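# Reorient a loose part on the upturned palm of one hand

## Task

The part starts resting loose on the upturned palm. Rotate it using only this hand (the wrist camera, its post and the arm's final link count as the hand) until its orientation in the hand matches the two goal pictures. It fails if the part contacts anything else or leaves the hand. To finish, keep it motionless briefly, resting in the palm or fingers without touching the wrist, camera or post. The palm must face straight up, and no hand motor may read "moving" or "overload" or be building toward a shutdown; a motor that was off from the start is ignored. Then declare that you are done.

## Robot and tools

Robot: one arm ending in a right dexterous hand with sixteen motors: index, middle and ring fingers (mcp, abd, pip, dip each) and a thumb (cmc, axl, mcp, ipl). Three cameras: cam_high, cam_low, cam_wrist, each 504x504, returned in that order.

Frames. Result lines report end_effector_position (metres) and end_effector_quat_wxyz in the scene frame: origin on the table top under the arm base, +z up, +y to the left when looking along +x. Readings drift more at long reach. Motion offsets are instead in the hand point's own axes. The hand point sits in front of the palm where thumb tip meets index and middle tips. Its +z runs along straight fingers toward the tips, +x crosses the palm away from the thumb, +y points out of the palm face (palm surface at y = -0.062 m). So "palm straight up" means hand +y along scene +z. Fingers bend toward +y; knuckles at z = -0.017 m, tips 0.139 m beyond. Only the rubber fingertip caps grip well. A fixed mast at the wrist on the palm side (x +0.05 to +0.10, z -0.16 to -0.11, reaching y = +0.06 m) can collide with things and must not touch the part at the end.

The row. Every motion argument is a single row of 24 numbers, each in [-1, 1] (schema accepts 24 to 30): dx, dy, dz, rx, ry, rz, then the sixteen hand numbers in order index_mcp, index_abd, index_pip, index_dip, middle_mcp, middle_abd, middle_pip, middle_dip, ring_mcp, ring_abd, ring_pip, ring_dip, thumb_cmc, thumb_axl, thumb_mcp, thumb_ipl, then current_limit, speed. Use this order for hand_goal, hand_measured, hand_current_ma and hand_state too.

First six numbers are an offset, not a pose: displacement of the hand point from its measured pose at the start of the action (for the first action of a call, the last pose reported in this scene), expressed in hand-point axes. 1.0 equals 0.6 m for dx, dy, dz or 180 degrees; rx, ry, rz form one rotation vector. Each row within an action is measured from that same starting pose, not from the prior row.

Hand numbers are absolute goal angles, scaled linearly between each hinge's stops (degrees at +1, at -1; straight value). Finger _mcp (-18, +128; +0.75) bends the knuckle toward the palm going toward -1; _abd (-60, +60; +0.00) swings the finger sideways away from the thumb toward -1; _pip (-29, +108; +0.58); _dip (-21, +117; +0.70). thumb_cmc (-20, +120; +0.71) swings the thumb from alongside the palm to in front of it toward -1; thumb_axl (-27, +140; +0.68) rolls it about its length; thumb_mcp (-69, +109; +0.23) and thumb_ipl (-77, +108; +0.17) bend it: toward +z with axl straight, or in the cmc swing direction with axl near -0.40. A finger presses only while its goal lies past the object's surface, harder the further, up to the cap; gear friction may keep a grip after loosening.

current_limit maps -1..+1 to 0..550 mA (floor 11 mA) for all motors and also limits hinge speed; far below 0 fingers may not lift. speed sets set-point rate (speed+1)/2 of 5.9 rad/s (floor 0.001 of that). Start values: +0.4 and -0.6; last written values persist.

Tools.
execute_actions(actions): list of actions; each action is up to 15 rows, one per 1/30 s step; fewer rows means the last row repeats to fill 15 steps. Empty list just returns state and images. Results include step readings; HELD marks steps partly blocked.
move(target, speed, blocking): one row; pose offset measured from the pose in the latest result showing one. Straight path of 0.5 to 10 s (stops after 10 s). speed is m/s, 0.002 to 0.5, default 0.25; rotation up to twice that in rad/s. Hand numbers are sent at the start. Ends when path is over and everything rests, or 5 s after. The "move:" line says how it ended (done, off_target, moving, held, fault), which limits acted (paced = pose clipped; held = steps blocked, after which the arm may surge) and distance from target. blocking=false returns after 0.5 s; then only wait or stop until a result shows the end.
wait(seconds): 0 to 10; lets the scene run holding the last command.
stop(): brakes a running move; needs room.
zoom_image(camera, region): region [x0, y0, x1, y1] pixels, origin top-left, at most 504x504.
show_instructions(): shows the reference goal images.
finished_scene(scene): ends the scene, irreversible; call it only once the goal is met and stable.

Motion limits. Each step the commanded pose is clipped to 70 mm and 16 degrees from the measured pose; position wins over orientation. After an action the arm goes only to the last clipped pose, so send the remainder next. Arm often ends a centimetre or more short, usually low; the elbow may sag each action unless you re-aim at the held pose. "Hand target" is the current controller goal; "pose unreachable" means the clearance check changed or blocked the command.

Hand state words: moving, goal (within 0.02), blocked (at rest, pressing), overload (shut down). hand_current_ma positive pushes toward -1. At 495 mA or more for 5 s cumulative, a motor shuts down for 10 s, then jumps to its last goal. After an arm stop or HAND FAULT, hand commands are lost and remaining calls in that reply are skipped.

Avoid: letting the part touch anything but the hand or fall, knocking items off the table, fast or deep contact, sustained high currents, long loaded holds (MOTOR HOT at 85 °C, arm drops at 100 °C). Loose objects may get brief random pushes. The robot keeps running while you think; shorter robot time and smooth motion are better.

Each tool is called after "Request:" in YAML: its name, and indented under it one key for each argument.

Reference images:

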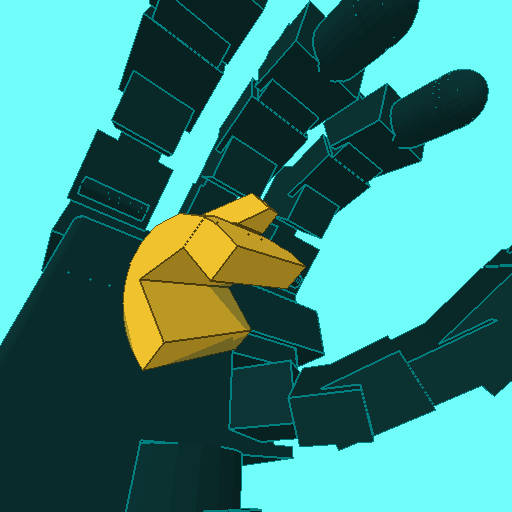

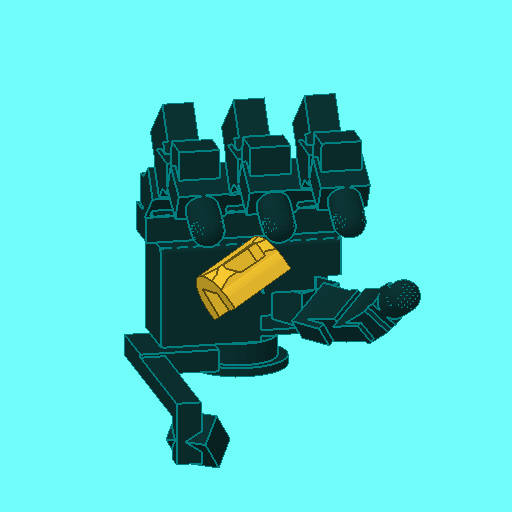

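## Session

Request:
execute_actions:
  actions: []

Request:
zoom_image:
  camera: "cam_wrist"
  region: [0,0,504,504]

Scene clock: 0.00 s.
end_effector_position=(+0.5088, +0.0033, +0.4580) hand_goal=(+0.046, +0.000, -0.008, +0.280, +0.046, +0.000, -0.008, +0.280, +0.046, +0.000, -0.008, +0.280, -0.104, +0.266, +0.032, -0.018) hand_measured=(+0.062, +0.000, -0.006, +0.282, +0.062, +0.000, -0.006, +0.282, +0.064, +0.000, -0.006, +0.282, -0.090, +0.270, +0.034, -0.016) hand_current_ma=(+89, +0, +14, +12, +91, +0, +14, +12, +98, +0, +15, +13, +76, +27, +11, +11) hand_state=(goal, goal, goal, goal, goal, goal, goal, goal, goal, goal, goal, goal, goal, goal, goal, goal) hand_current_limit=0.40 hand_speed=-0.60 end_effector_quat_wxyz=(+0.497, +0.497, +0.506, +0.500)
Joint positions: [ 0.106  1.141  0.643  0.491  0.063 -0.01 ]
Joint velocities: [-0.015  0.005 -0.017 -0.002 -0.022 -0.037]
Hand target: +0.512, +0.003, +0.471; +0.503, +0.491, +0.499, +0.506

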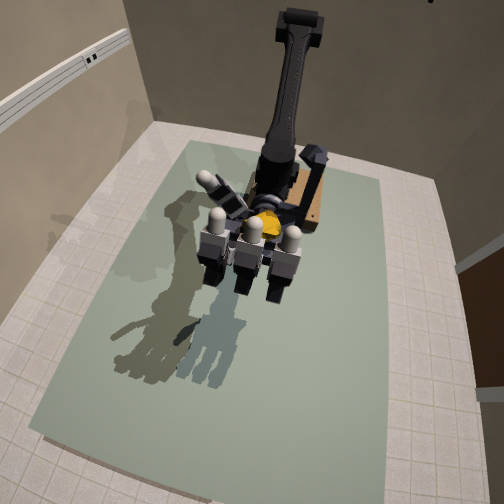

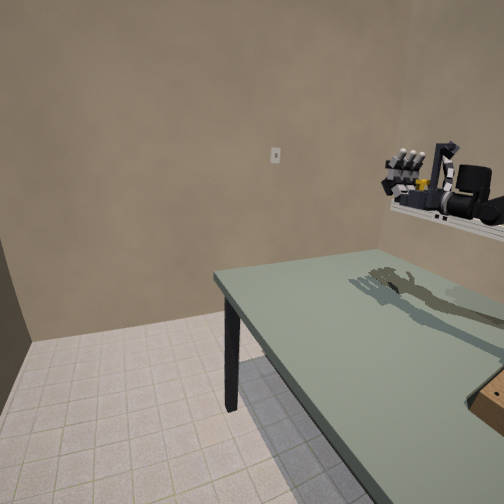

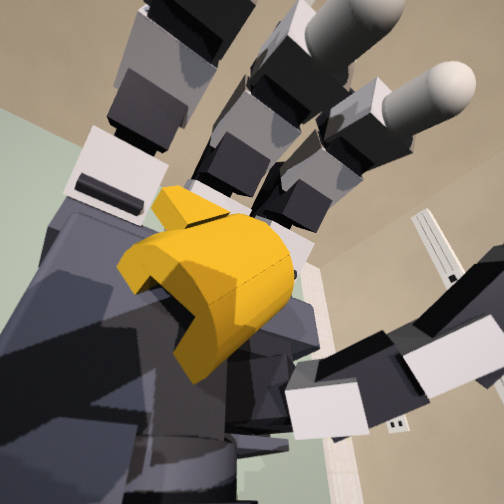

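Region (0, 0, 504, 504) of cam_wrist's 504x504 image, scaled by 1.000.

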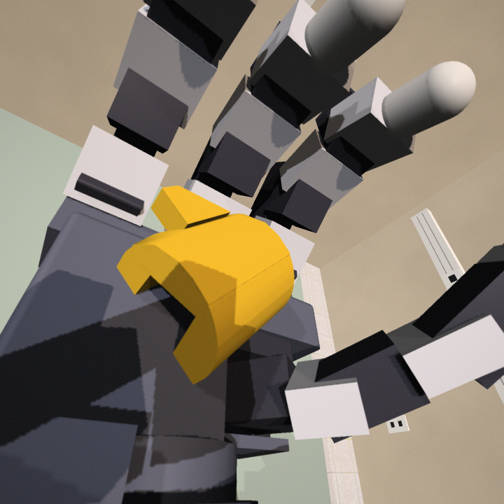

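Request:
zoom_image:
  camera: "cam_high"
  region: [200,160,330,290]

Request:
zoom_image:
  camera: "cam_wrist"
  region: [90,160,330,400]

Request:
zoom_image:
  camera: "cam_low"
  region: [380,140,480,240]

Region (200, 160, 330, 290) of cam_high's 504x504 image, scaled by 3.877, with more detail than that image has.

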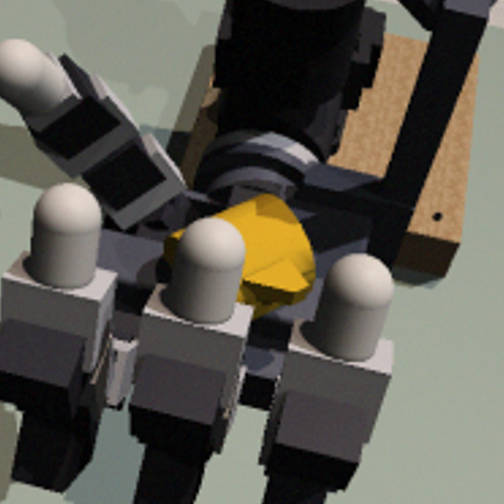

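Region (90, 160, 330, 400) of cam_wrist's 504x504 image, scaled by 2.100, with more detail than that image has.

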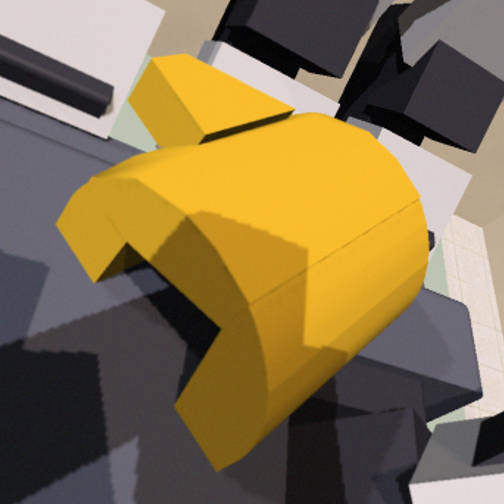

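Region (380, 140, 480, 240) of cam_low's 504x504 image, scaled by 5.040, with more detail than that image has.

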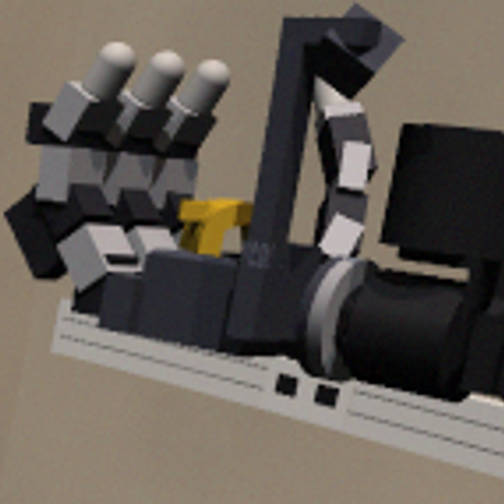

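Request:
execute_actions:
  actions:
    - [[0,0.02,0,0,0,0,0.4,0,0.3,0.5,0.4,0,0.3,0.5,0.65,0,-0.5,0,-0.1,0.27,0.03,-0.02,0.4,-0.2]]
    - [[0,0.02,0,0,0,0,0.4,0,0.3,0.5,0.4,0,0.3,0.5,0.65,0,-0.95,-0.2,-0.1,0.27,0.03,-0.02,0.4,-0.2]]
    - [[0,0.02,0,0,0,0,0.4,0,0.3,0.5,0.4,0,0.3,0.5,0.45,0,-0.95,-0.2,-0.1,0.27,0.03,-0.02,0.4,-0.2]]

Request:
zoom_image:
  camera: "cam_high"
  region: [180,160,340,320]

Request:
zoom_image:
  camera: "cam_low"
  region: [370,130,480,240]

Scene clock: 9.67 s.
end_effector_position=(+0.5128, +0.0036, +0.4403) hand_goal=(+0.400, +0.000, +0.300, +0.500, +0.400, +0.000, +0.300, +0.500, +0.450, +0.000, -0.950, -0.200, -0.100, +0.270, +0.030, -0.020) hand_measured=(+0.410, +0.000, +0.300, +0.498, +0.410, +0.000, +0.300, +0.498, +0.470, +0.000, -0.948, -0.198, -0.090, +0.270, +0.032, -0.018) hand_current_ma=(+54, +0, +1, -12, +56, +0, +1, -12, +108, +0, +6, +12, +56, +3, +9, +10) hand_state=(goal, goal, goal, goal, goal, goal, goal, goal, blocked, goal, goal, goal, goal, goal, goal, goal) hand_current_limit=0.40 hand_speed=-0.20 end_effector_quat_wxyz=(+0.478, +0.515, +0.527, +0.478)
Joint positions: [ 0.106  1.131  0.643  0.401  0.063 -0.01 ]
Joint velocities: [-0.005  0.005 -0.012  0.007  0.007  0.022]
Hand target: +0.512, +0.004, +0.459; +0.485, +0.509, +0.520, +0.485
Off the commanded pose: 0.018 m, 2 deg.
Step readings (end_effector_position; steps 1 to 15: 1st action; 16 to 30: 2nd action; 31 to 45: 3rd action):
0: (+0.5088, +0.0033, +0.4580)
1: (+0.5090, +0.0033, +0.4573)
2: (+0.5090, +0.0033, +0.4565)
4: (+0.5093, +0.0033, +0.4547)
8: (+0.5099, +0.0034, +0.4530)
15: (+0.5100, +0.0034, +0.4526)
16: (+0.5103, +0.0034, +0.4516)
17: (+0.5104, +0.0034, +0.4506)
19: (+0.5109, +0.0034, +0.4481)
23: (+0.5114, +0.0035, +0.4467)
30: (+0.5114, +0.0035, +0.4467)
31: (+0.5116, +0.0035, +0.4456)
32: (+0.5119, +0.0035, +0.4443)
34: (+0.5125, +0.0036, +0.4416)
38: (+0.5128, +0.0036, +0.4403)
45: end_effector_position above

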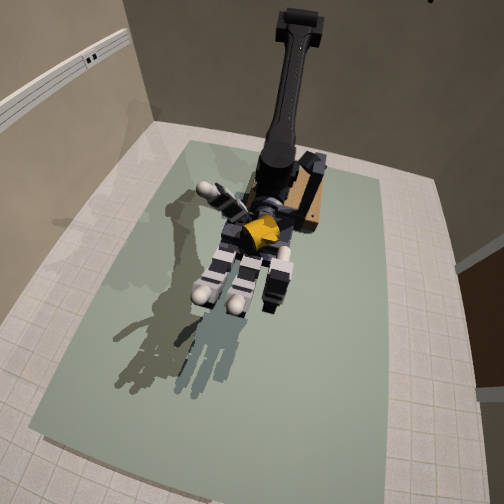

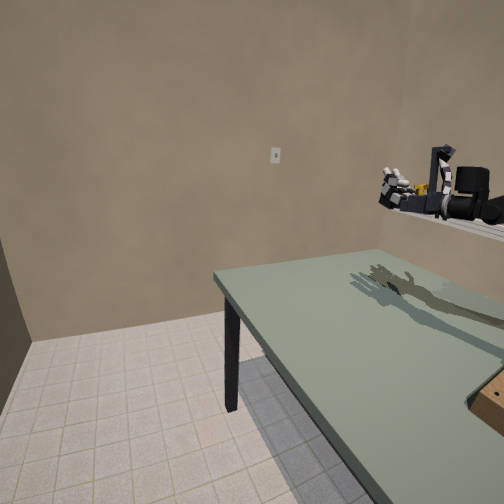

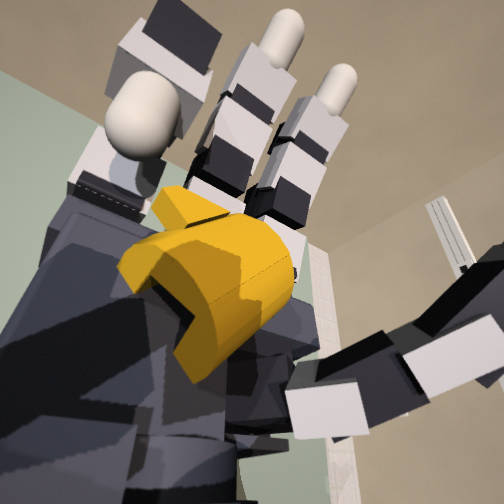

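Region (180, 160, 340, 320) of cam_high's 504x504 image, scaled by 3.150, with more detail than that image has.

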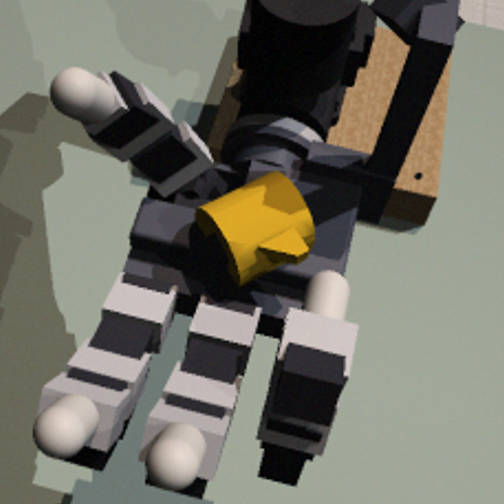

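Region (370, 130, 480, 240) of cam_low's 504x504 image, scaled by 4.582, with more detail than that image has.

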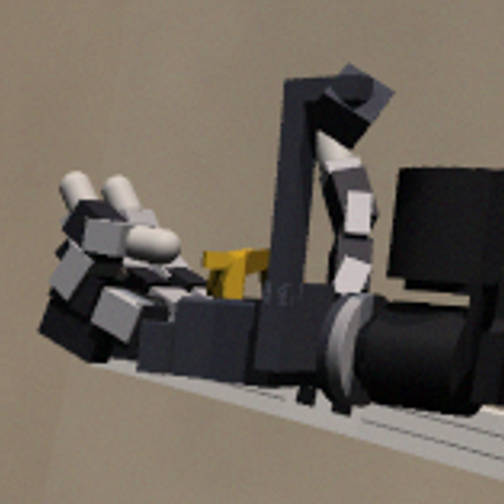

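Request:
execute_actions:
  actions:
    - [[0,0.05,0,-0.035,0,0,0.4,0,0.3,0.5,0.4,0,0.3,0.5,0.25,0.25,-0.95,-0.2,-0.5,0.68,0.5,0.17,0.4,-0.2]]
    - [[0,0.03,0,-0.009,0,0,0.4,0,0.3,0.5,0.4,0,0.3,0.5,0.05,0.25,-0.9,-0.1,-0.8,0.68,0.5,0.17,0.4,-0.2]]

Request:
zoom_image:
  camera: "cam_high"
  region: [180,150,340,310]

Request:
zoom_image:
  camera: "cam_low"
  region: [370,130,480,240]

Scene clock: 15.10 s.
end_effector_position=(+0.5082, +0.0035, +0.4589) hand_goal=(+0.400, +0.000, +0.300, +0.500, +0.400, +0.000, +0.300, +0.500, +0.050, +0.250, -0.900, -0.100, -0.800, +0.680, +0.500, +0.170) hand_measured=(+0.412, +0.000, +0.300, +0.498, +0.412, +0.000, +0.300, +0.498, +0.062, +0.246, -0.908, -0.104, -0.800, +0.678, +0.500, +0.168) hand_current_ma=(+64, +0, +3, -11, +66, +0, +3, -11, +66, -14, -41, -22, -3, -8, +1, -9) hand_state=(goal, goal, goal, goal, goal, goal, goal, goal, goal, goal, goal, goal, goal, goal, goal, goal) hand_current_limit=0.40 hand_speed=-0.20 end_effector_quat_wxyz=(+0.498, +0.496, +0.506, +0.500)
Joint positions: [ 0.106  1.138  0.643  0.491  0.062 -0.011]
Joint velocities: [-0.005 -0.005 -0.002 -0.007 -0.007  0.022]
Hand target: +0.508, +0.004, +0.477; +0.505, +0.489, +0.499, +0.507
Off the commanded pose: 0.018 m, 2 deg.
Step readings (end_effector_position; steps 1 to 15: 1st action; 16 to 30: 2nd action):
0: (+0.5128, +0.0036, +0.4403)
1: (+0.5123, +0.0036, +0.4428)
2: (+0.5117, +0.0036, +0.4462)
4: (+0.5098, +0.0035, +0.4539)
8: (+0.5081, +0.0034, +0.4590)
15: (+0.5082, +0.0035, +0.4589)
16: (+0.5082, +0.0035, +0.4589)
17: (+0.5082, +0.0035, +0.4589)
19: (+0.5082, +0.0035, +0.4589)
23: (+0.5082, +0.0035, +0.4589)
30: end_effector_position above

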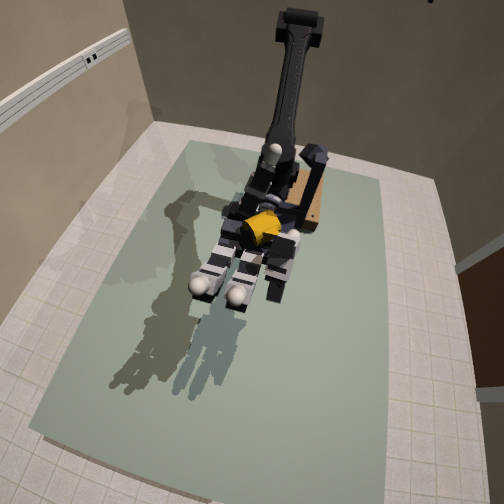

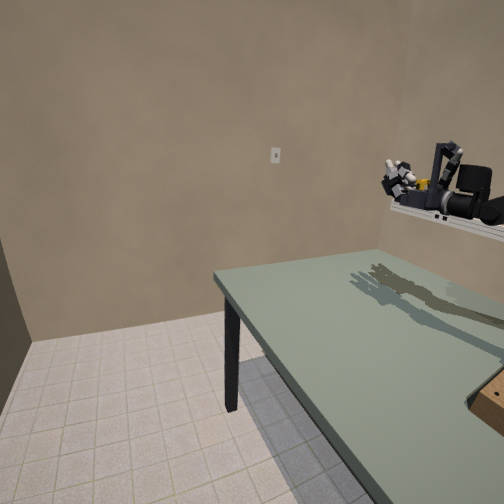

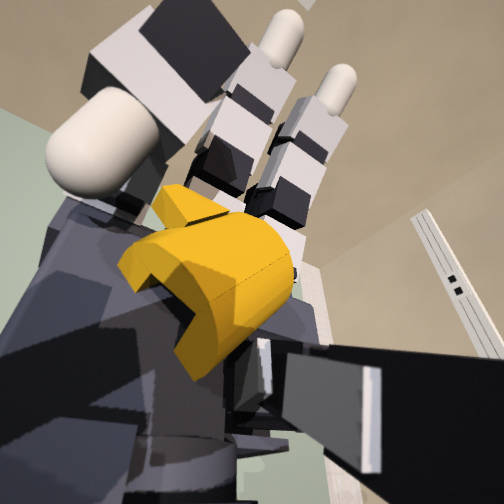

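Region (180, 150, 340, 310) of cam_high's 504x504 image, scaled by 3.150, with more detail than that image has.

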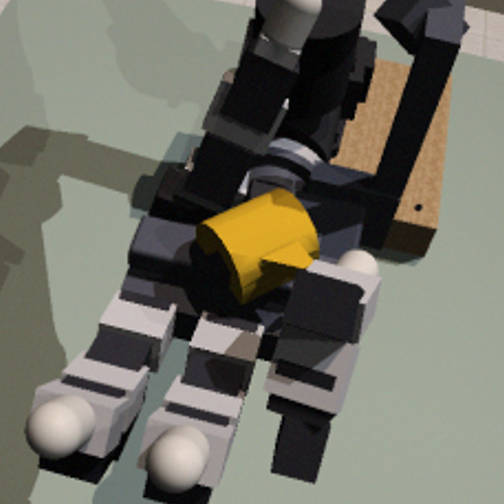

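Region (370, 130, 480, 240) of cam_low's 504x504 image, scaled by 4.582, with more detail than that image has.

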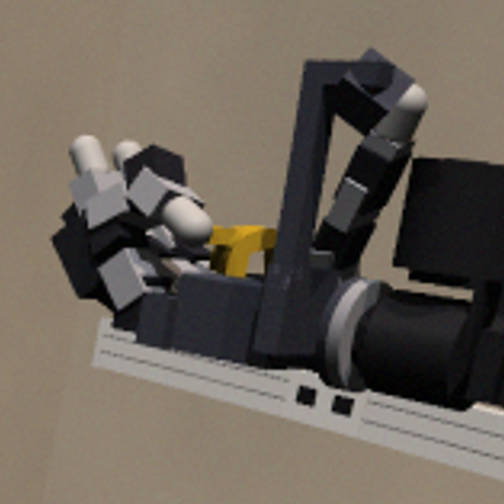

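Request:
execute_actions:
  actions:
    - [[0,0.03,0,-0.009,0,0,0.4,0,0.3,0.5,0.4,0,0.3,0.5,-0.02,0.1,-0.95,-0.2,-0.6,0.68,0.5,0.17,0.4,-0.4]]
    - [[0,0.03,0,-0.009,0,0,0.4,0,0.3,0.5,0.4,0,0.3,0.5,-0.02,-0.5,-0.95,-0.2,-0.6,0.68,0.5,0.17,0.4,-0.4]]
    - [[0,0.03,0,-0.009,0,0,0.4,0,0.3,0.5,0.4,0,0.3,0.5,-0.02,-0.95,-0.95,-0.2,-0.6,0.68,0.5,0.17,0.4,-0.4]]

Request:
zoom_image:
  camera: "cam_high"
  region: [180,150,340,310]

Scene clock: 19.07 s.
end_effector_position=(+0.5082, +0.0035, +0.4589) hand_goal=(+0.400, +0.000, +0.300, +0.500, +0.400, +0.000, +0.300, +0.500, -0.020, -0.950, -0.950, -0.200, -0.600, +0.680, +0.500, +0.170) hand_measured=(+0.412, +0.000, +0.300, +0.498, +0.412, +0.000, +0.300, +0.498, -0.010, -0.948, -0.950, -0.198, -0.602, +0.678, +0.500, +0.168) hand_current_ma=(+64, +0, +3, -11, +66, +0, +3, -11, +55, +13, -2, +11, -15, -7, +1, -9) hand_state=(goal, goal, goal, goal, goal, goal, goal, goal, goal, goal, goal, goal, goal, goal, goal, goal) hand_current_limit=0.40 hand_speed=-0.40 end_effector_quat_wxyz=(+0.498, +0.496, +0.506, +0.500)
Joint positions: [ 0.106  1.138  0.643  0.491  0.062 -0.011]
Joint velocities: [ 0.015 -0.015  0.007  0.007 -0.022 -0.007]
Hand target: +0.508, +0.004, +0.477; +0.505, +0.489, +0.499, +0.507
Off the commanded pose: 0.018 m, 2 deg.
Step readings (end_effector_position; steps 1 to 15: 1st action; 16 to 30: 2nd action; 31 to 45: 3rd action):
0: (+0.5082, +0.0035, +0.4589)
1: (+0.5082, +0.0035, +0.4589)
2: (+0.5082, +0.0035, +0.4589)
4: (+0.5082, +0.0035, +0.4589)
8: (+0.5082, +0.0035, +0.4589)
15: (+0.5082, +0.0035, +0.4589)
16: (+0.5082, +0.0035, +0.4589)
17: (+0.5082, +0.0035, +0.4589)
19: (+0.5082, +0.0035, +0.4589)
23: (+0.5082, +0.0035, +0.4589)
30: (+0.5082, +0.0035, +0.4589)
31: (+0.5082, +0.0035, +0.4589)
32: (+0.5082, +0.0035, +0.4589)
34: (+0.5082, +0.0035, +0.4589)
38: (+0.5082, +0.0035, +0.4589)
45: end_effector_position above

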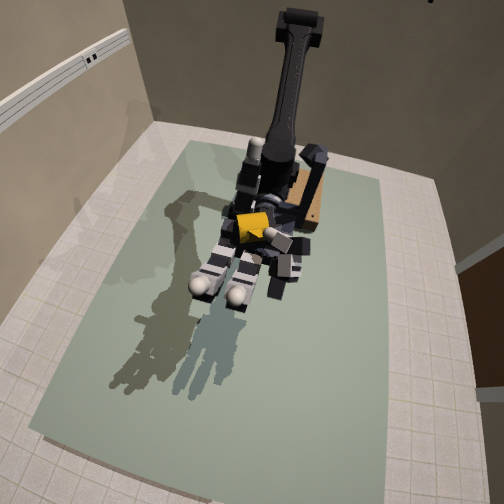

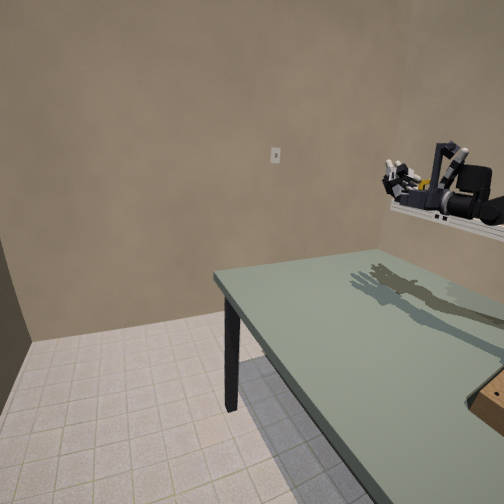

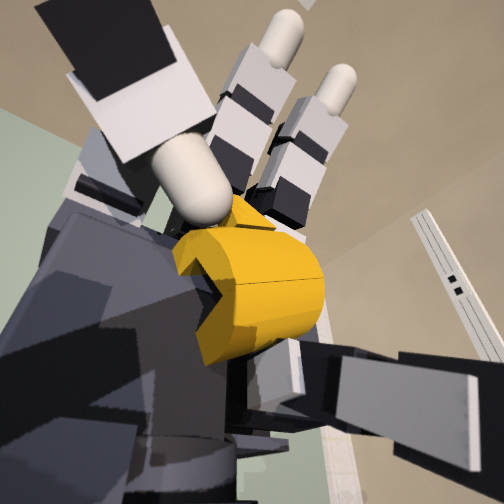

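Region (180, 150, 340, 310) of cam_high's 504x504 image, scaled by 3.150, with more detail than that image has.

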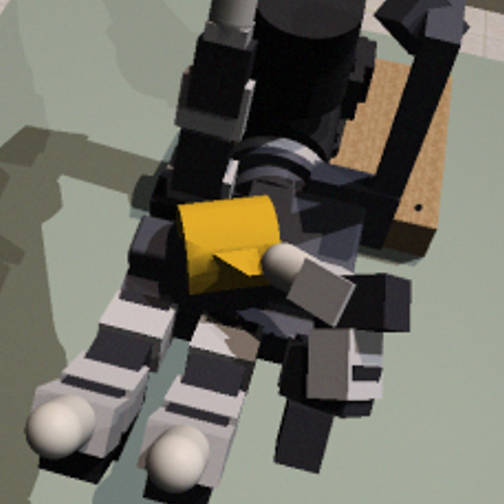

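Request:
execute_actions:
  actions:
    - [[0,0.03,0,-0.009,0,0,0.3,-0.5,-0.7,-0.1,0.7,-0.3,0.5,0.6,-0.02,-0.95,-0.95,-0.2,0.1,0.68,0.5,0.17,0.4,0]]
    - [[0,0.03,0,-0.009,0,0,-0.3,-0.5,-0.7,-0.1,0.7,-0.3,0.5,0.6,-0.02,-0.95,-0.95,-0.2,0.1,0.68,0.5,0.17,0.4,-0.3]]

Request:
zoom_image:
  camera: "cam_high"
  region: [180,150,340,310]

Scene clock: 21.60 s.
end_effector_position=(+0.5082, +0.0035, +0.4589) hand_goal=(-0.300, -0.500, -0.700, -0.100, +0.700, -0.300, +0.500, +0.600, -0.020, -0.950, -0.950, -0.200, +0.100, +0.680, +0.500, +0.170) hand_measured=(-0.152, -0.498, -0.700, -0.098, +0.710, -0.298, +0.502, +0.598, -0.010, -0.948, -0.950, -0.198, +0.108, +0.678, +0.500, +0.168) hand_current_ma=(+95, +10, +2, +11, +57, +13, +5, -10, +54, +13, -2, +11, +38, -6, +1, -9) hand_state=(moving, goal, goal, goal, goal, goal, goal, goal, goal, goal, goal, goal, goal, goal, goal, goal) hand_current_limit=0.40 hand_speed=-0.30 end_effector_quat_wxyz=(+0.498, +0.496, +0.506, +0.500)
Joint positions: [ 0.106  1.138  0.643  0.491  0.062 -0.011]
Joint velocities: [ 0.005 -0.015 -0.002  0.007 -0.022 -0.037]
Hand target: +0.508, +0.004, +0.477; +0.505, +0.489, +0.499, +0.507
Off the commanded pose: 0.018 m, 2 deg.
Step readings (end_effector_position; steps 1 to 15: 1st action; 16 to 30: 2nd action):
0: (+0.5082, +0.0035, +0.4589)
1: (+0.5082, +0.0035, +0.4589)
2: (+0.5082, +0.0035, +0.4589)
4: (+0.5082, +0.0035, +0.4589)
8: (+0.5082, +0.0035, +0.4589)
15: (+0.5082, +0.0035, +0.4589)
16: (+0.5082, +0.0035, +0.4589)
17: (+0.5082, +0.0035, +0.4589)
19: (+0.5082, +0.0035, +0.4589)
23: (+0.5082, +0.0035, +0.4589)
30: end_effector_position above

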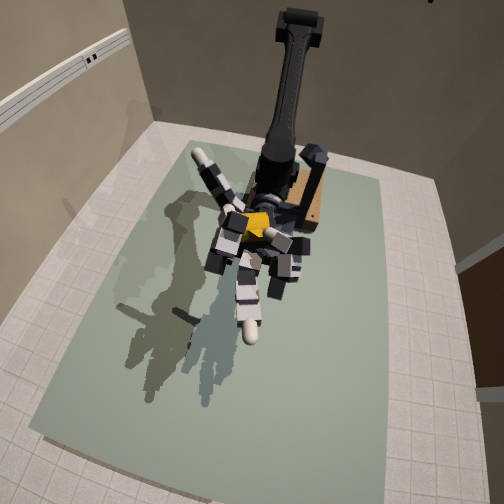

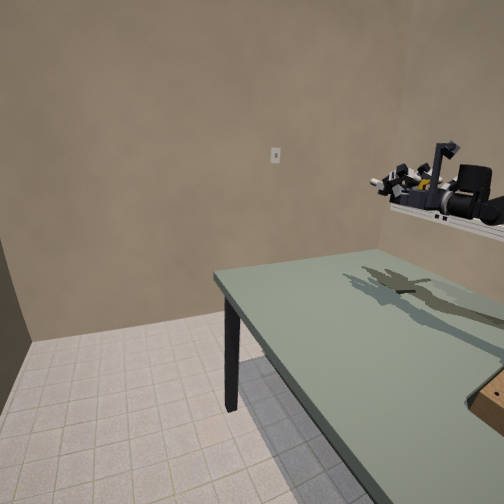

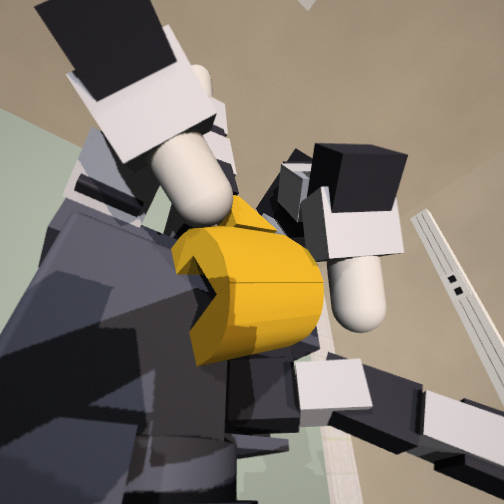

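Region (180, 150, 340, 310) of cam_high's 504x504 image, scaled by 3.150, with more detail than that image has.

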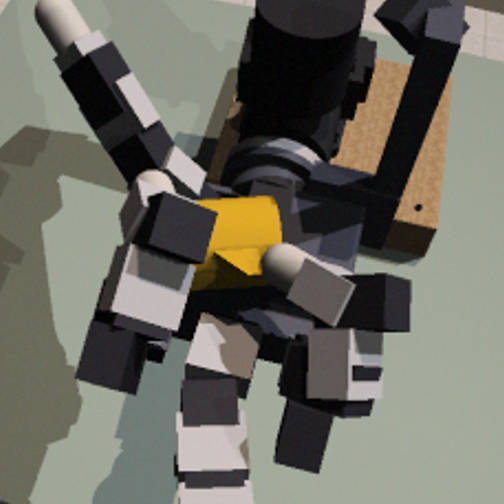

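Request:
execute_actions:
  actions:
    - [[0,0.03,0,-0.009,0,0,-0.45,-0.2,-0.7,-0.1,0.7,-0.3,0.5,0.6,-0.02,-0.95,-0.95,-0.2,0.3,0.68,0.5,0.17,0.4,-0.4]]
    - [[0,0.03,0,-0.009,0,0,-0.5,0.4,-0.7,-0.1,0.7,-0.3,0.5,0.6,-0.02,-0.95,-0.95,-0.2,0.3,0.68,0.5,0.17,0.4,-0.4]]
    - [[0,0.03,0,-0.009,0,0,-0.6,0.9,-0.7,-0.1,0.7,-0.3,0.5,0.6,-0.02,-0.95,-0.95,-0.2,0.3,0.68,0.5,0.17,0.4,-0.4]]

Request:
zoom_image:
  camera: "cam_high"
  region: [180,150,340,310]

Scene clock: 25.20 s.
end_effector_position=(+0.5082, +0.0035, +0.4589) hand_goal=(-0.600, +0.900, -0.700, -0.100, +0.700, -0.300, +0.500, +0.600, -0.020, -0.950, -0.950, -0.200, +0.300, +0.680, +0.500, +0.170) hand_measured=(-0.552, +0.900, -0.708, -0.108, +0.710, -0.298, +0.502, +0.598, -0.010, -0.948, -0.950, -0.198, +0.320, +0.672, +0.500, +0.168) hand_current_ma=(+254, +5, -48, -43, +57, +13, +5, -10, +54, +10, +3, +8, +104, -50, -5, -9) hand_state=(blocked, moving, goal, goal, goal, goal, goal, goal, goal, goal, goal, goal, blocked, goal, goal, goal) hand_current_limit=0.40 hand_speed=-0.40 end_effector_quat_wxyz=(+0.498, +0.496, +0.506, +0.500)
Joint positions: [ 0.106  1.138  0.643  0.491  0.062 -0.011]
Joint velocities: [-0.015  0.005  0.002  0.012 -0.022 -0.037]
Hand target: +0.508, +0.004, +0.477; +0.505, +0.489, +0.499, +0.507
Off the commanded pose: 0.018 m, 2 deg.
Step readings (end_effector_position; steps 1 to 15: 1st action; 16 to 30: 2nd action; 31 to 45: 3rd action):
0: (+0.5082, +0.0035, +0.4589)
1: (+0.5082, +0.0035, +0.4589)
2: (+0.5082, +0.0035, +0.4589)
4: (+0.5082, +0.0035, +0.4589)
8: (+0.5082, +0.0035, +0.4589)
15: (+0.5082, +0.0035, +0.4589)
16: (+0.5082, +0.0035, +0.4589)
17: (+0.5082, +0.0035, +0.4589)
19: (+0.5082, +0.0035, +0.4589)
23: (+0.5082, +0.0035, +0.4589)
30: (+0.5082, +0.0035, +0.4589)
31: (+0.5082, +0.0035, +0.4589)
32: (+0.5082, +0.0035, +0.4589)
34: (+0.5082, +0.0035, +0.4589)
38: (+0.5082, +0.0035, +0.4589)
45: end_effector_position above

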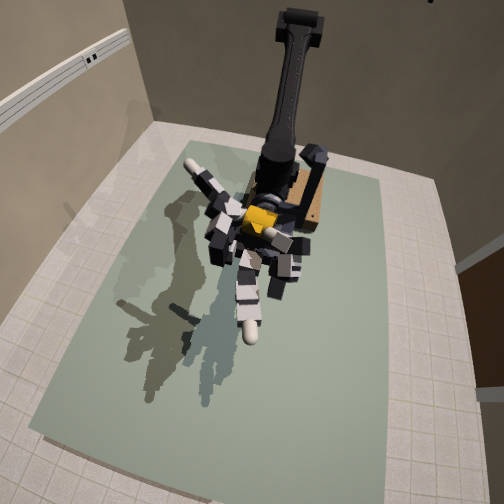

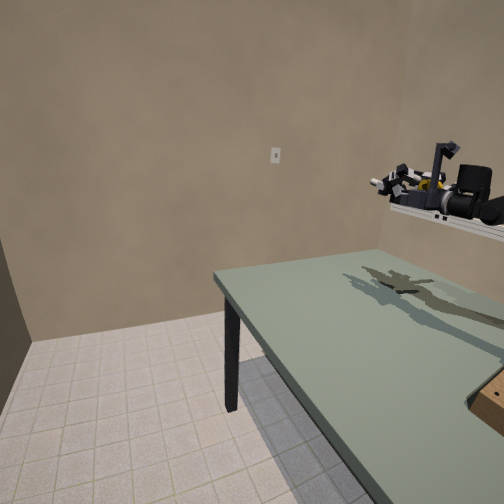

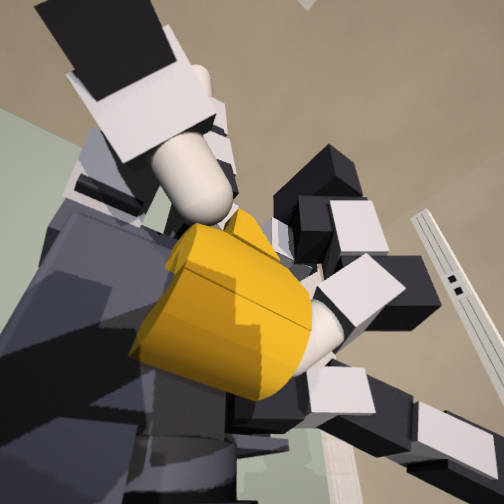

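Region (180, 150, 340, 310) of cam_high's 504x504 image, scaled by 3.150, with more detail than that image has.

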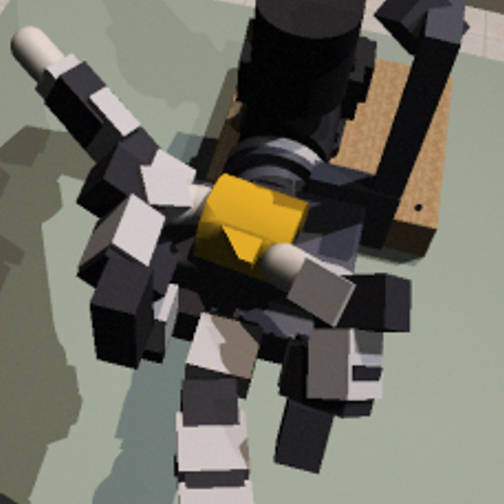

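Request:
execute_actions:
  actions:
    - [[0,0.03,0,-0.009,0,0,-0.4,0,-0.7,-0.1,0.7,0,0.5,0.6,0.1,0.3,-0.95,-0.2,0.3,0.68,0.5,0.17,0.4,0]]
    - [[0,0.03,0,-0.009,0,0,0.2,0,-0.7,-0.1,0.7,0,0.5,0.6,-0.2,0.3,-0.95,-0.25,-0.2,0.68,0.5,0.17,0.4,-0.2]]
    - [[0,0.03,0,-0.009,0,0,0.2,0,-0.7,-0.1,0.7,0,0.5,0.6,-0.2,-0.3,-0.95,-0.25,-0.7,0.68,0.5,0.17,0.4,-0.3]]
    - [[0,0.03,0,-0.009,0,0,0.2,0,-0.7,-0.1,0.7,0,0.5,0.6,-0.25,-0.95,-0.95,-0.25,-0.95,0.68,0.5,0.17,0.4,-0.3]]

Request:
zoom_image:
  camera: "cam_high"
  region: [180,150,340,310]

Scene clock: 29.57 s.
end_effector_position=(+0.5082, +0.0035, +0.4589) hand_goal=(+0.200, +0.000, -0.700, -0.100, +0.700, +0.000, +0.500, +0.600, -0.250, -0.950, -0.950, -0.250, -0.950, +0.680, +0.500, +0.170) hand_measured=(+0.204, +0.002, -0.706, -0.104, +0.710, -0.004, +0.502, +0.598, -0.152, +0.276, -0.924, -0.242, -0.952, +0.680, +0.500, +0.168) hand_current_ma=(+19, +14, -33, -18, +58, -14, +5, -10, +385, +385, +131, +41, -14, -6, +1, -9) hand_state=(goal, goal, goal, goal, goal, goal, goal, goal, blocked, blocked, blocked, goal, goal, goal, goal, goal) hand_current_limit=0.40 hand_speed=-0.30 end_effector_quat_wxyz=(+0.498, +0.496, +0.506, +0.500)
Joint positions: [ 0.106  1.138  0.643  0.491  0.062 -0.011]
Joint velocities: [-0.015 -0.005 -0.012 -0.002 -0.007  0.007]
Hand target: +0.508, +0.004, +0.477; +0.505, +0.489, +0.499, +0.507
Off the commanded pose: 0.018 m, 2 deg.
Step readings (end_effector_position; steps 1 to 15: 1st action; 16 to 30: 2nd action; 31 to 45: 3rd action; 46 to 60: 4th action):
0: (+0.5082, +0.0035, +0.4589)
1: (+0.5082, +0.0035, +0.4589)
2: (+0.5082, +0.0035, +0.4589)
4: (+0.5082, +0.0035, +0.4589)
8: (+0.5082, +0.0035, +0.4589)
15: (+0.5082, +0.0035, +0.4589)
16: (+0.5082, +0.0035, +0.4589)
17: (+0.5082, +0.0035, +0.4589)
19: (+0.5082, +0.0035, +0.4589)
23: (+0.5082, +0.0035, +0.4589)
30: (+0.5082, +0.0035, +0.4589)
31: (+0.5082, +0.0035, +0.4589)
32: (+0.5082, +0.0035, +0.4589)
34: (+0.5082, +0.0035, +0.4589)
38: (+0.5082, +0.0035, +0.4589)
45: (+0.5082, +0.0035, +0.4589)
46: (+0.5082, +0.0035, +0.4589)
47: (+0.5082, +0.0035, +0.4589)
49: (+0.5082, +0.0035, +0.4589)
53: (+0.5082, +0.0035, +0.4589)
60: end_effector_position above

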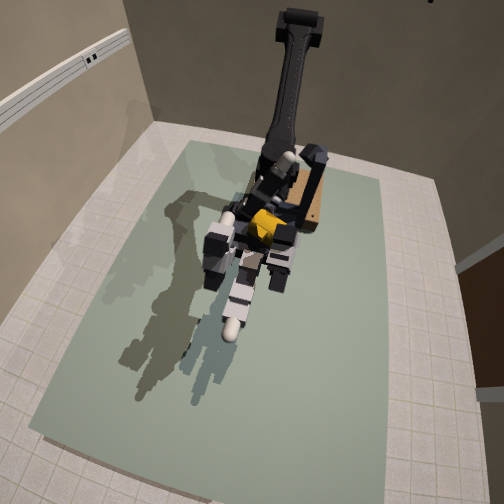

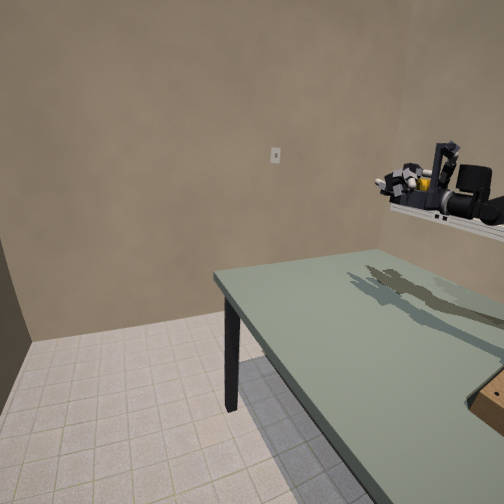

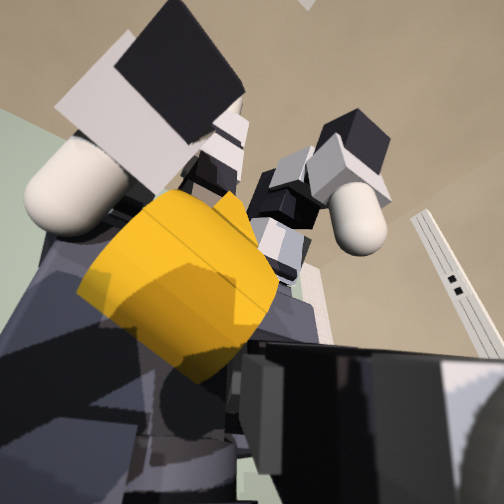

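Region (180, 150, 340, 310) of cam_high's 504x504 image, scaled by 3.150, with more detail than that image has.

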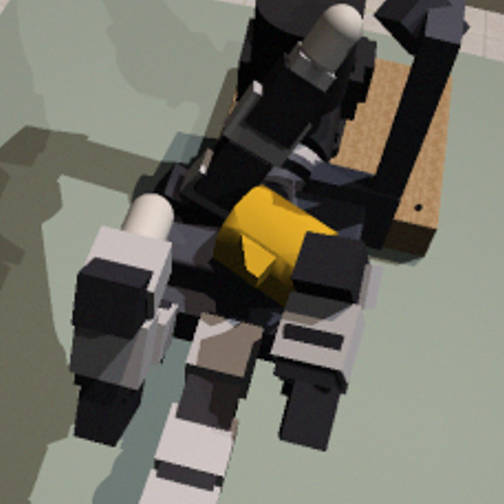

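Request:
execute_actions:
  actions:
    - [[0,0.03,0,-0.009,0,0,0.2,0,-0.7,-0.1,0.7,0,0.5,0.6,-0.03,0.25,-0.95,-0.25,-0.4,0.68,0.5,0.17,0.4,0]]
    - [[0,0.03,0,-0.009,0,0,0.2,0,-0.7,-0.1,0.7,0,0.5,0.6,-0.03,-0.4,-0.95,-0.25,-0.1,0.68,0.5,0.17,0.4,-0.4]]
    - [[0,0.03,0,-0.009,0,0,0.2,0,-0.7,-0.1,0.7,0,0.5,0.6,-0.12,-0.95,-0.95,-0.25,-0.1,0.68,0.5,0.17,0.4,-0.4]]

Request:
zoom_image:
  camera: "cam_high"
  region: [180,150,340,310]

Request:
execute_actions:
  actions:
    - [[0,0.03,0,-0.009,0,0,0.2,0,-0.7,-0.1,0.7,0,0.5,0.6,-0.12,-0.95,-0.95,-0.25,-0.6,0.68,0.5,0.17,0.4,-0.3]]
    - [[0,0.03,0,-0.009,0,0,0.2,0,-0.7,-0.1,0.7,0,0.5,0.6,-0.12,-0.95,-0.95,-0.25,-0.95,0.68,0.5,0.17,0.4,-0.3]]

Request:
zoom_image:
  camera: "cam_high"
  region: [180,150,340,310]

Scene clock: 33.53 s.
end_effector_position=(+0.5082, +0.0035, +0.4589) hand_goal=(+0.200, +0.000, -0.700, -0.100, +0.700, +0.000, +0.500, +0.600, -0.120, -0.950, -0.950, -0.250, -0.100, +0.680, +0.500, +0.170) hand_measured=(+0.204, +0.002, -0.706, -0.104, +0.710, -0.004, +0.502, +0.598, -0.112, -0.946, -0.950, -0.248, -0.096, +0.680, +0.500, +0.168) hand_current_ma=(+19, +14, -33, -18, +58, -14, +5, -10, +41, +12, -4, +10, +25, -3, +1, -9) hand_state=(goal, goal, goal, goal, goal, goal, goal, goal, goal, moving, goal, goal, goal, goal, goal, goal) hand_current_limit=0.40 hand_speed=-0.40 end_effector_quat_wxyz=(+0.498, +0.496, +0.506, +0.500)
Joint positions: [ 0.106  1.138  0.643  0.491  0.062 -0.011]
Joint velocities: [ 0.005  0.005 -0.012 -0.002 -0.007  0.007]
Hand target: +0.508, +0.004, +0.477; +0.505, +0.489, +0.499, +0.507
Off the commanded pose: 0.018 m, 2 deg.
Step readings (end_effector_position; steps 1 to 15: 1st action; 16 to 30: 2nd action; 31 to 45: 3rd action):
0: (+0.5082, +0.0035, +0.4589)
1: (+0.5082, +0.0035, +0.4589)
2: (+0.5082, +0.0035, +0.4589)
4: (+0.5082, +0.0035, +0.4589)
8: (+0.5082, +0.0035, +0.4589)
15: (+0.5082, +0.0035, +0.4589)
16: (+0.5082, +0.0035, +0.4589)
17: (+0.5082, +0.0035, +0.4589)
19: (+0.5082, +0.0035, +0.4589)
23: (+0.5082, +0.0035, +0.4589)
30: (+0.5082, +0.0035, +0.4589)
31: (+0.5082, +0.0035, +0.4589)
32: (+0.5082, +0.0035, +0.4589)
34: (+0.5082, +0.0035, +0.4589)
38: (+0.5082, +0.0035, +0.4589)
45: end_effector_position above

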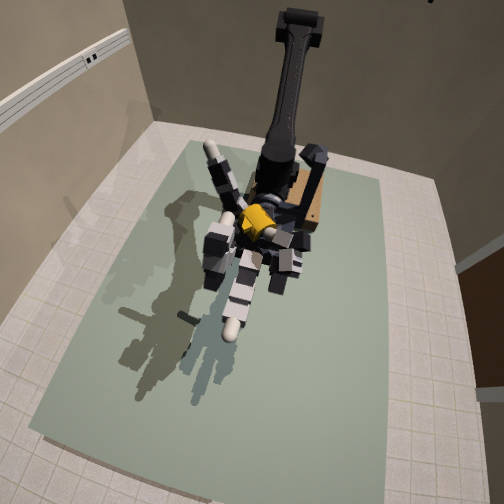

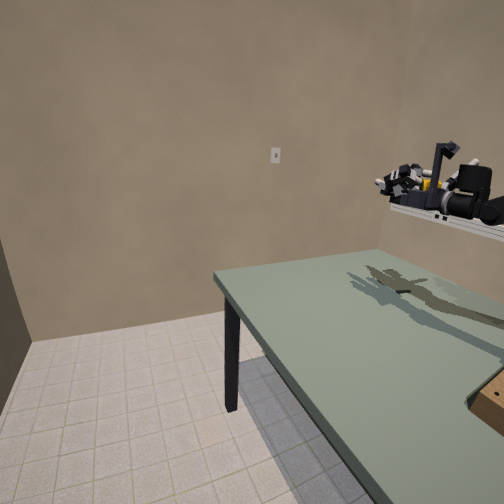

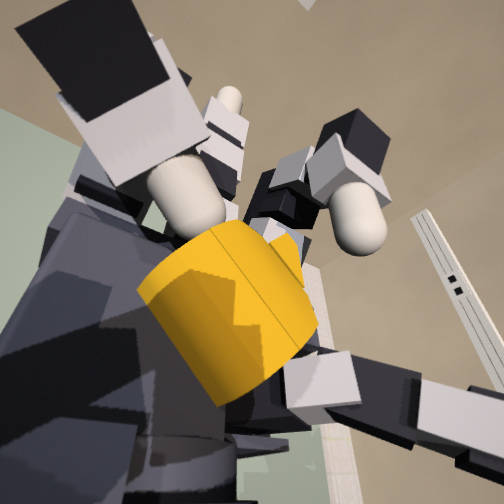

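Region (180, 150, 340, 310) of cam_high's 504x504 image, scaled by 3.150, with more detail than that image has.

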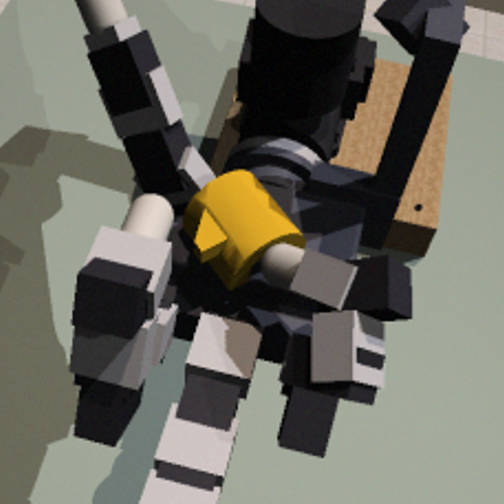

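Scene clock: 34.53 s.
end_effector_position=(+0.5082, +0.0035, +0.4589) hand_goal=(+0.200, +0.000, -0.700, -0.100, +0.700, +0.000, +0.500, +0.600, -0.120, -0.950, -0.950, -0.250, -0.950, +0.680, +0.500, +0.170) hand_measured=(+0.204, +0.002, -0.706, -0.104, +0.710, -0.004, +0.502, +0.598, -0.084, -0.948, -0.952, -0.278, -0.594, +0.676, +0.500, +0.168) hand_current_ma=(+19, +14, -33, -18, +58, -14, +5, -10, +196, +13, -15, -145, +382, -30, +1, -9) hand_state=(goal, goal, goal, goal, goal, goal, goal, goal, blocked, goal, goal, blocked, blocked, goal, goal, goal) hand_current_limit=0.40 hand_speed=-0.30 end_effector_quat_wxyz=(+0.498, +0.496, +0.506, +0.500)
Joint positions: [ 0.106  1.138  0.643  0.491  0.062 -0.011]
Joint velocities: [-0.005 -0.015 -0.042  0.002 -0.007 -0.037]
Hand target: +0.508, +0.004, +0.477; +0.505, +0.489, +0.499, +0.507
Off the commanded pose: 0.018 m, 2 deg.
Step readings (end_effector_position; steps 1 to 15: 1st action; 16 to 30: 2nd action):
0: (+0.5082, +0.0035, +0.4589)
1: (+0.5082, +0.0035, +0.4589)
2: (+0.5082, +0.0035, +0.4589)
4: (+0.5082, +0.0035, +0.4589)
8: (+0.5082, +0.0035, +0.4589)
15: (+0.5082, +0.0035, +0.4589)
16: (+0.5082, +0.0035, +0.4589)
17: (+0.5082, +0.0035, +0.4589)
19: (+0.5082, +0.0035, +0.4589)
23: (+0.5082, +0.0035, +0.4589)
30: end_effector_position above

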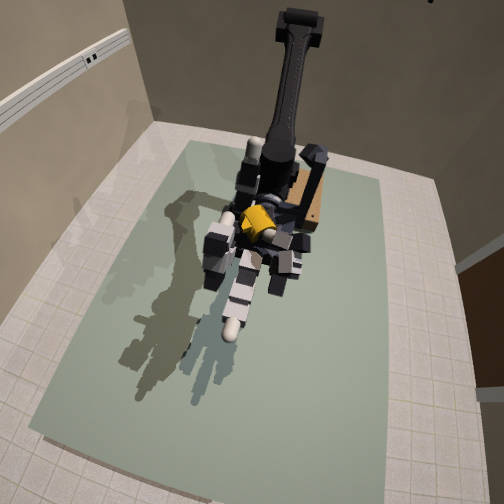

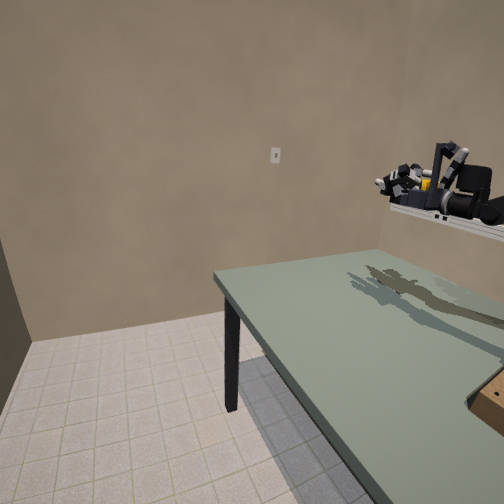

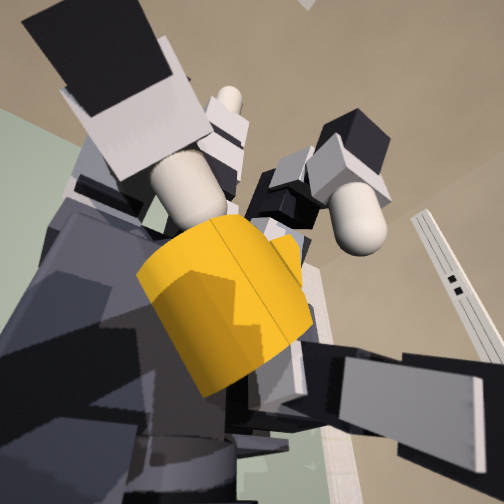

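Region (180, 150, 340, 310) of cam_high's 504x504 image, scaled by 3.150, with more detail than that image has.

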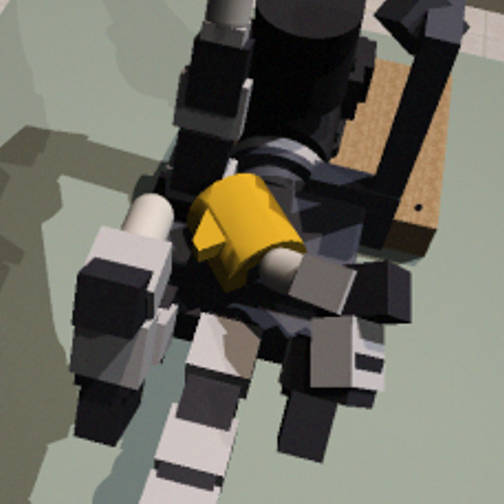

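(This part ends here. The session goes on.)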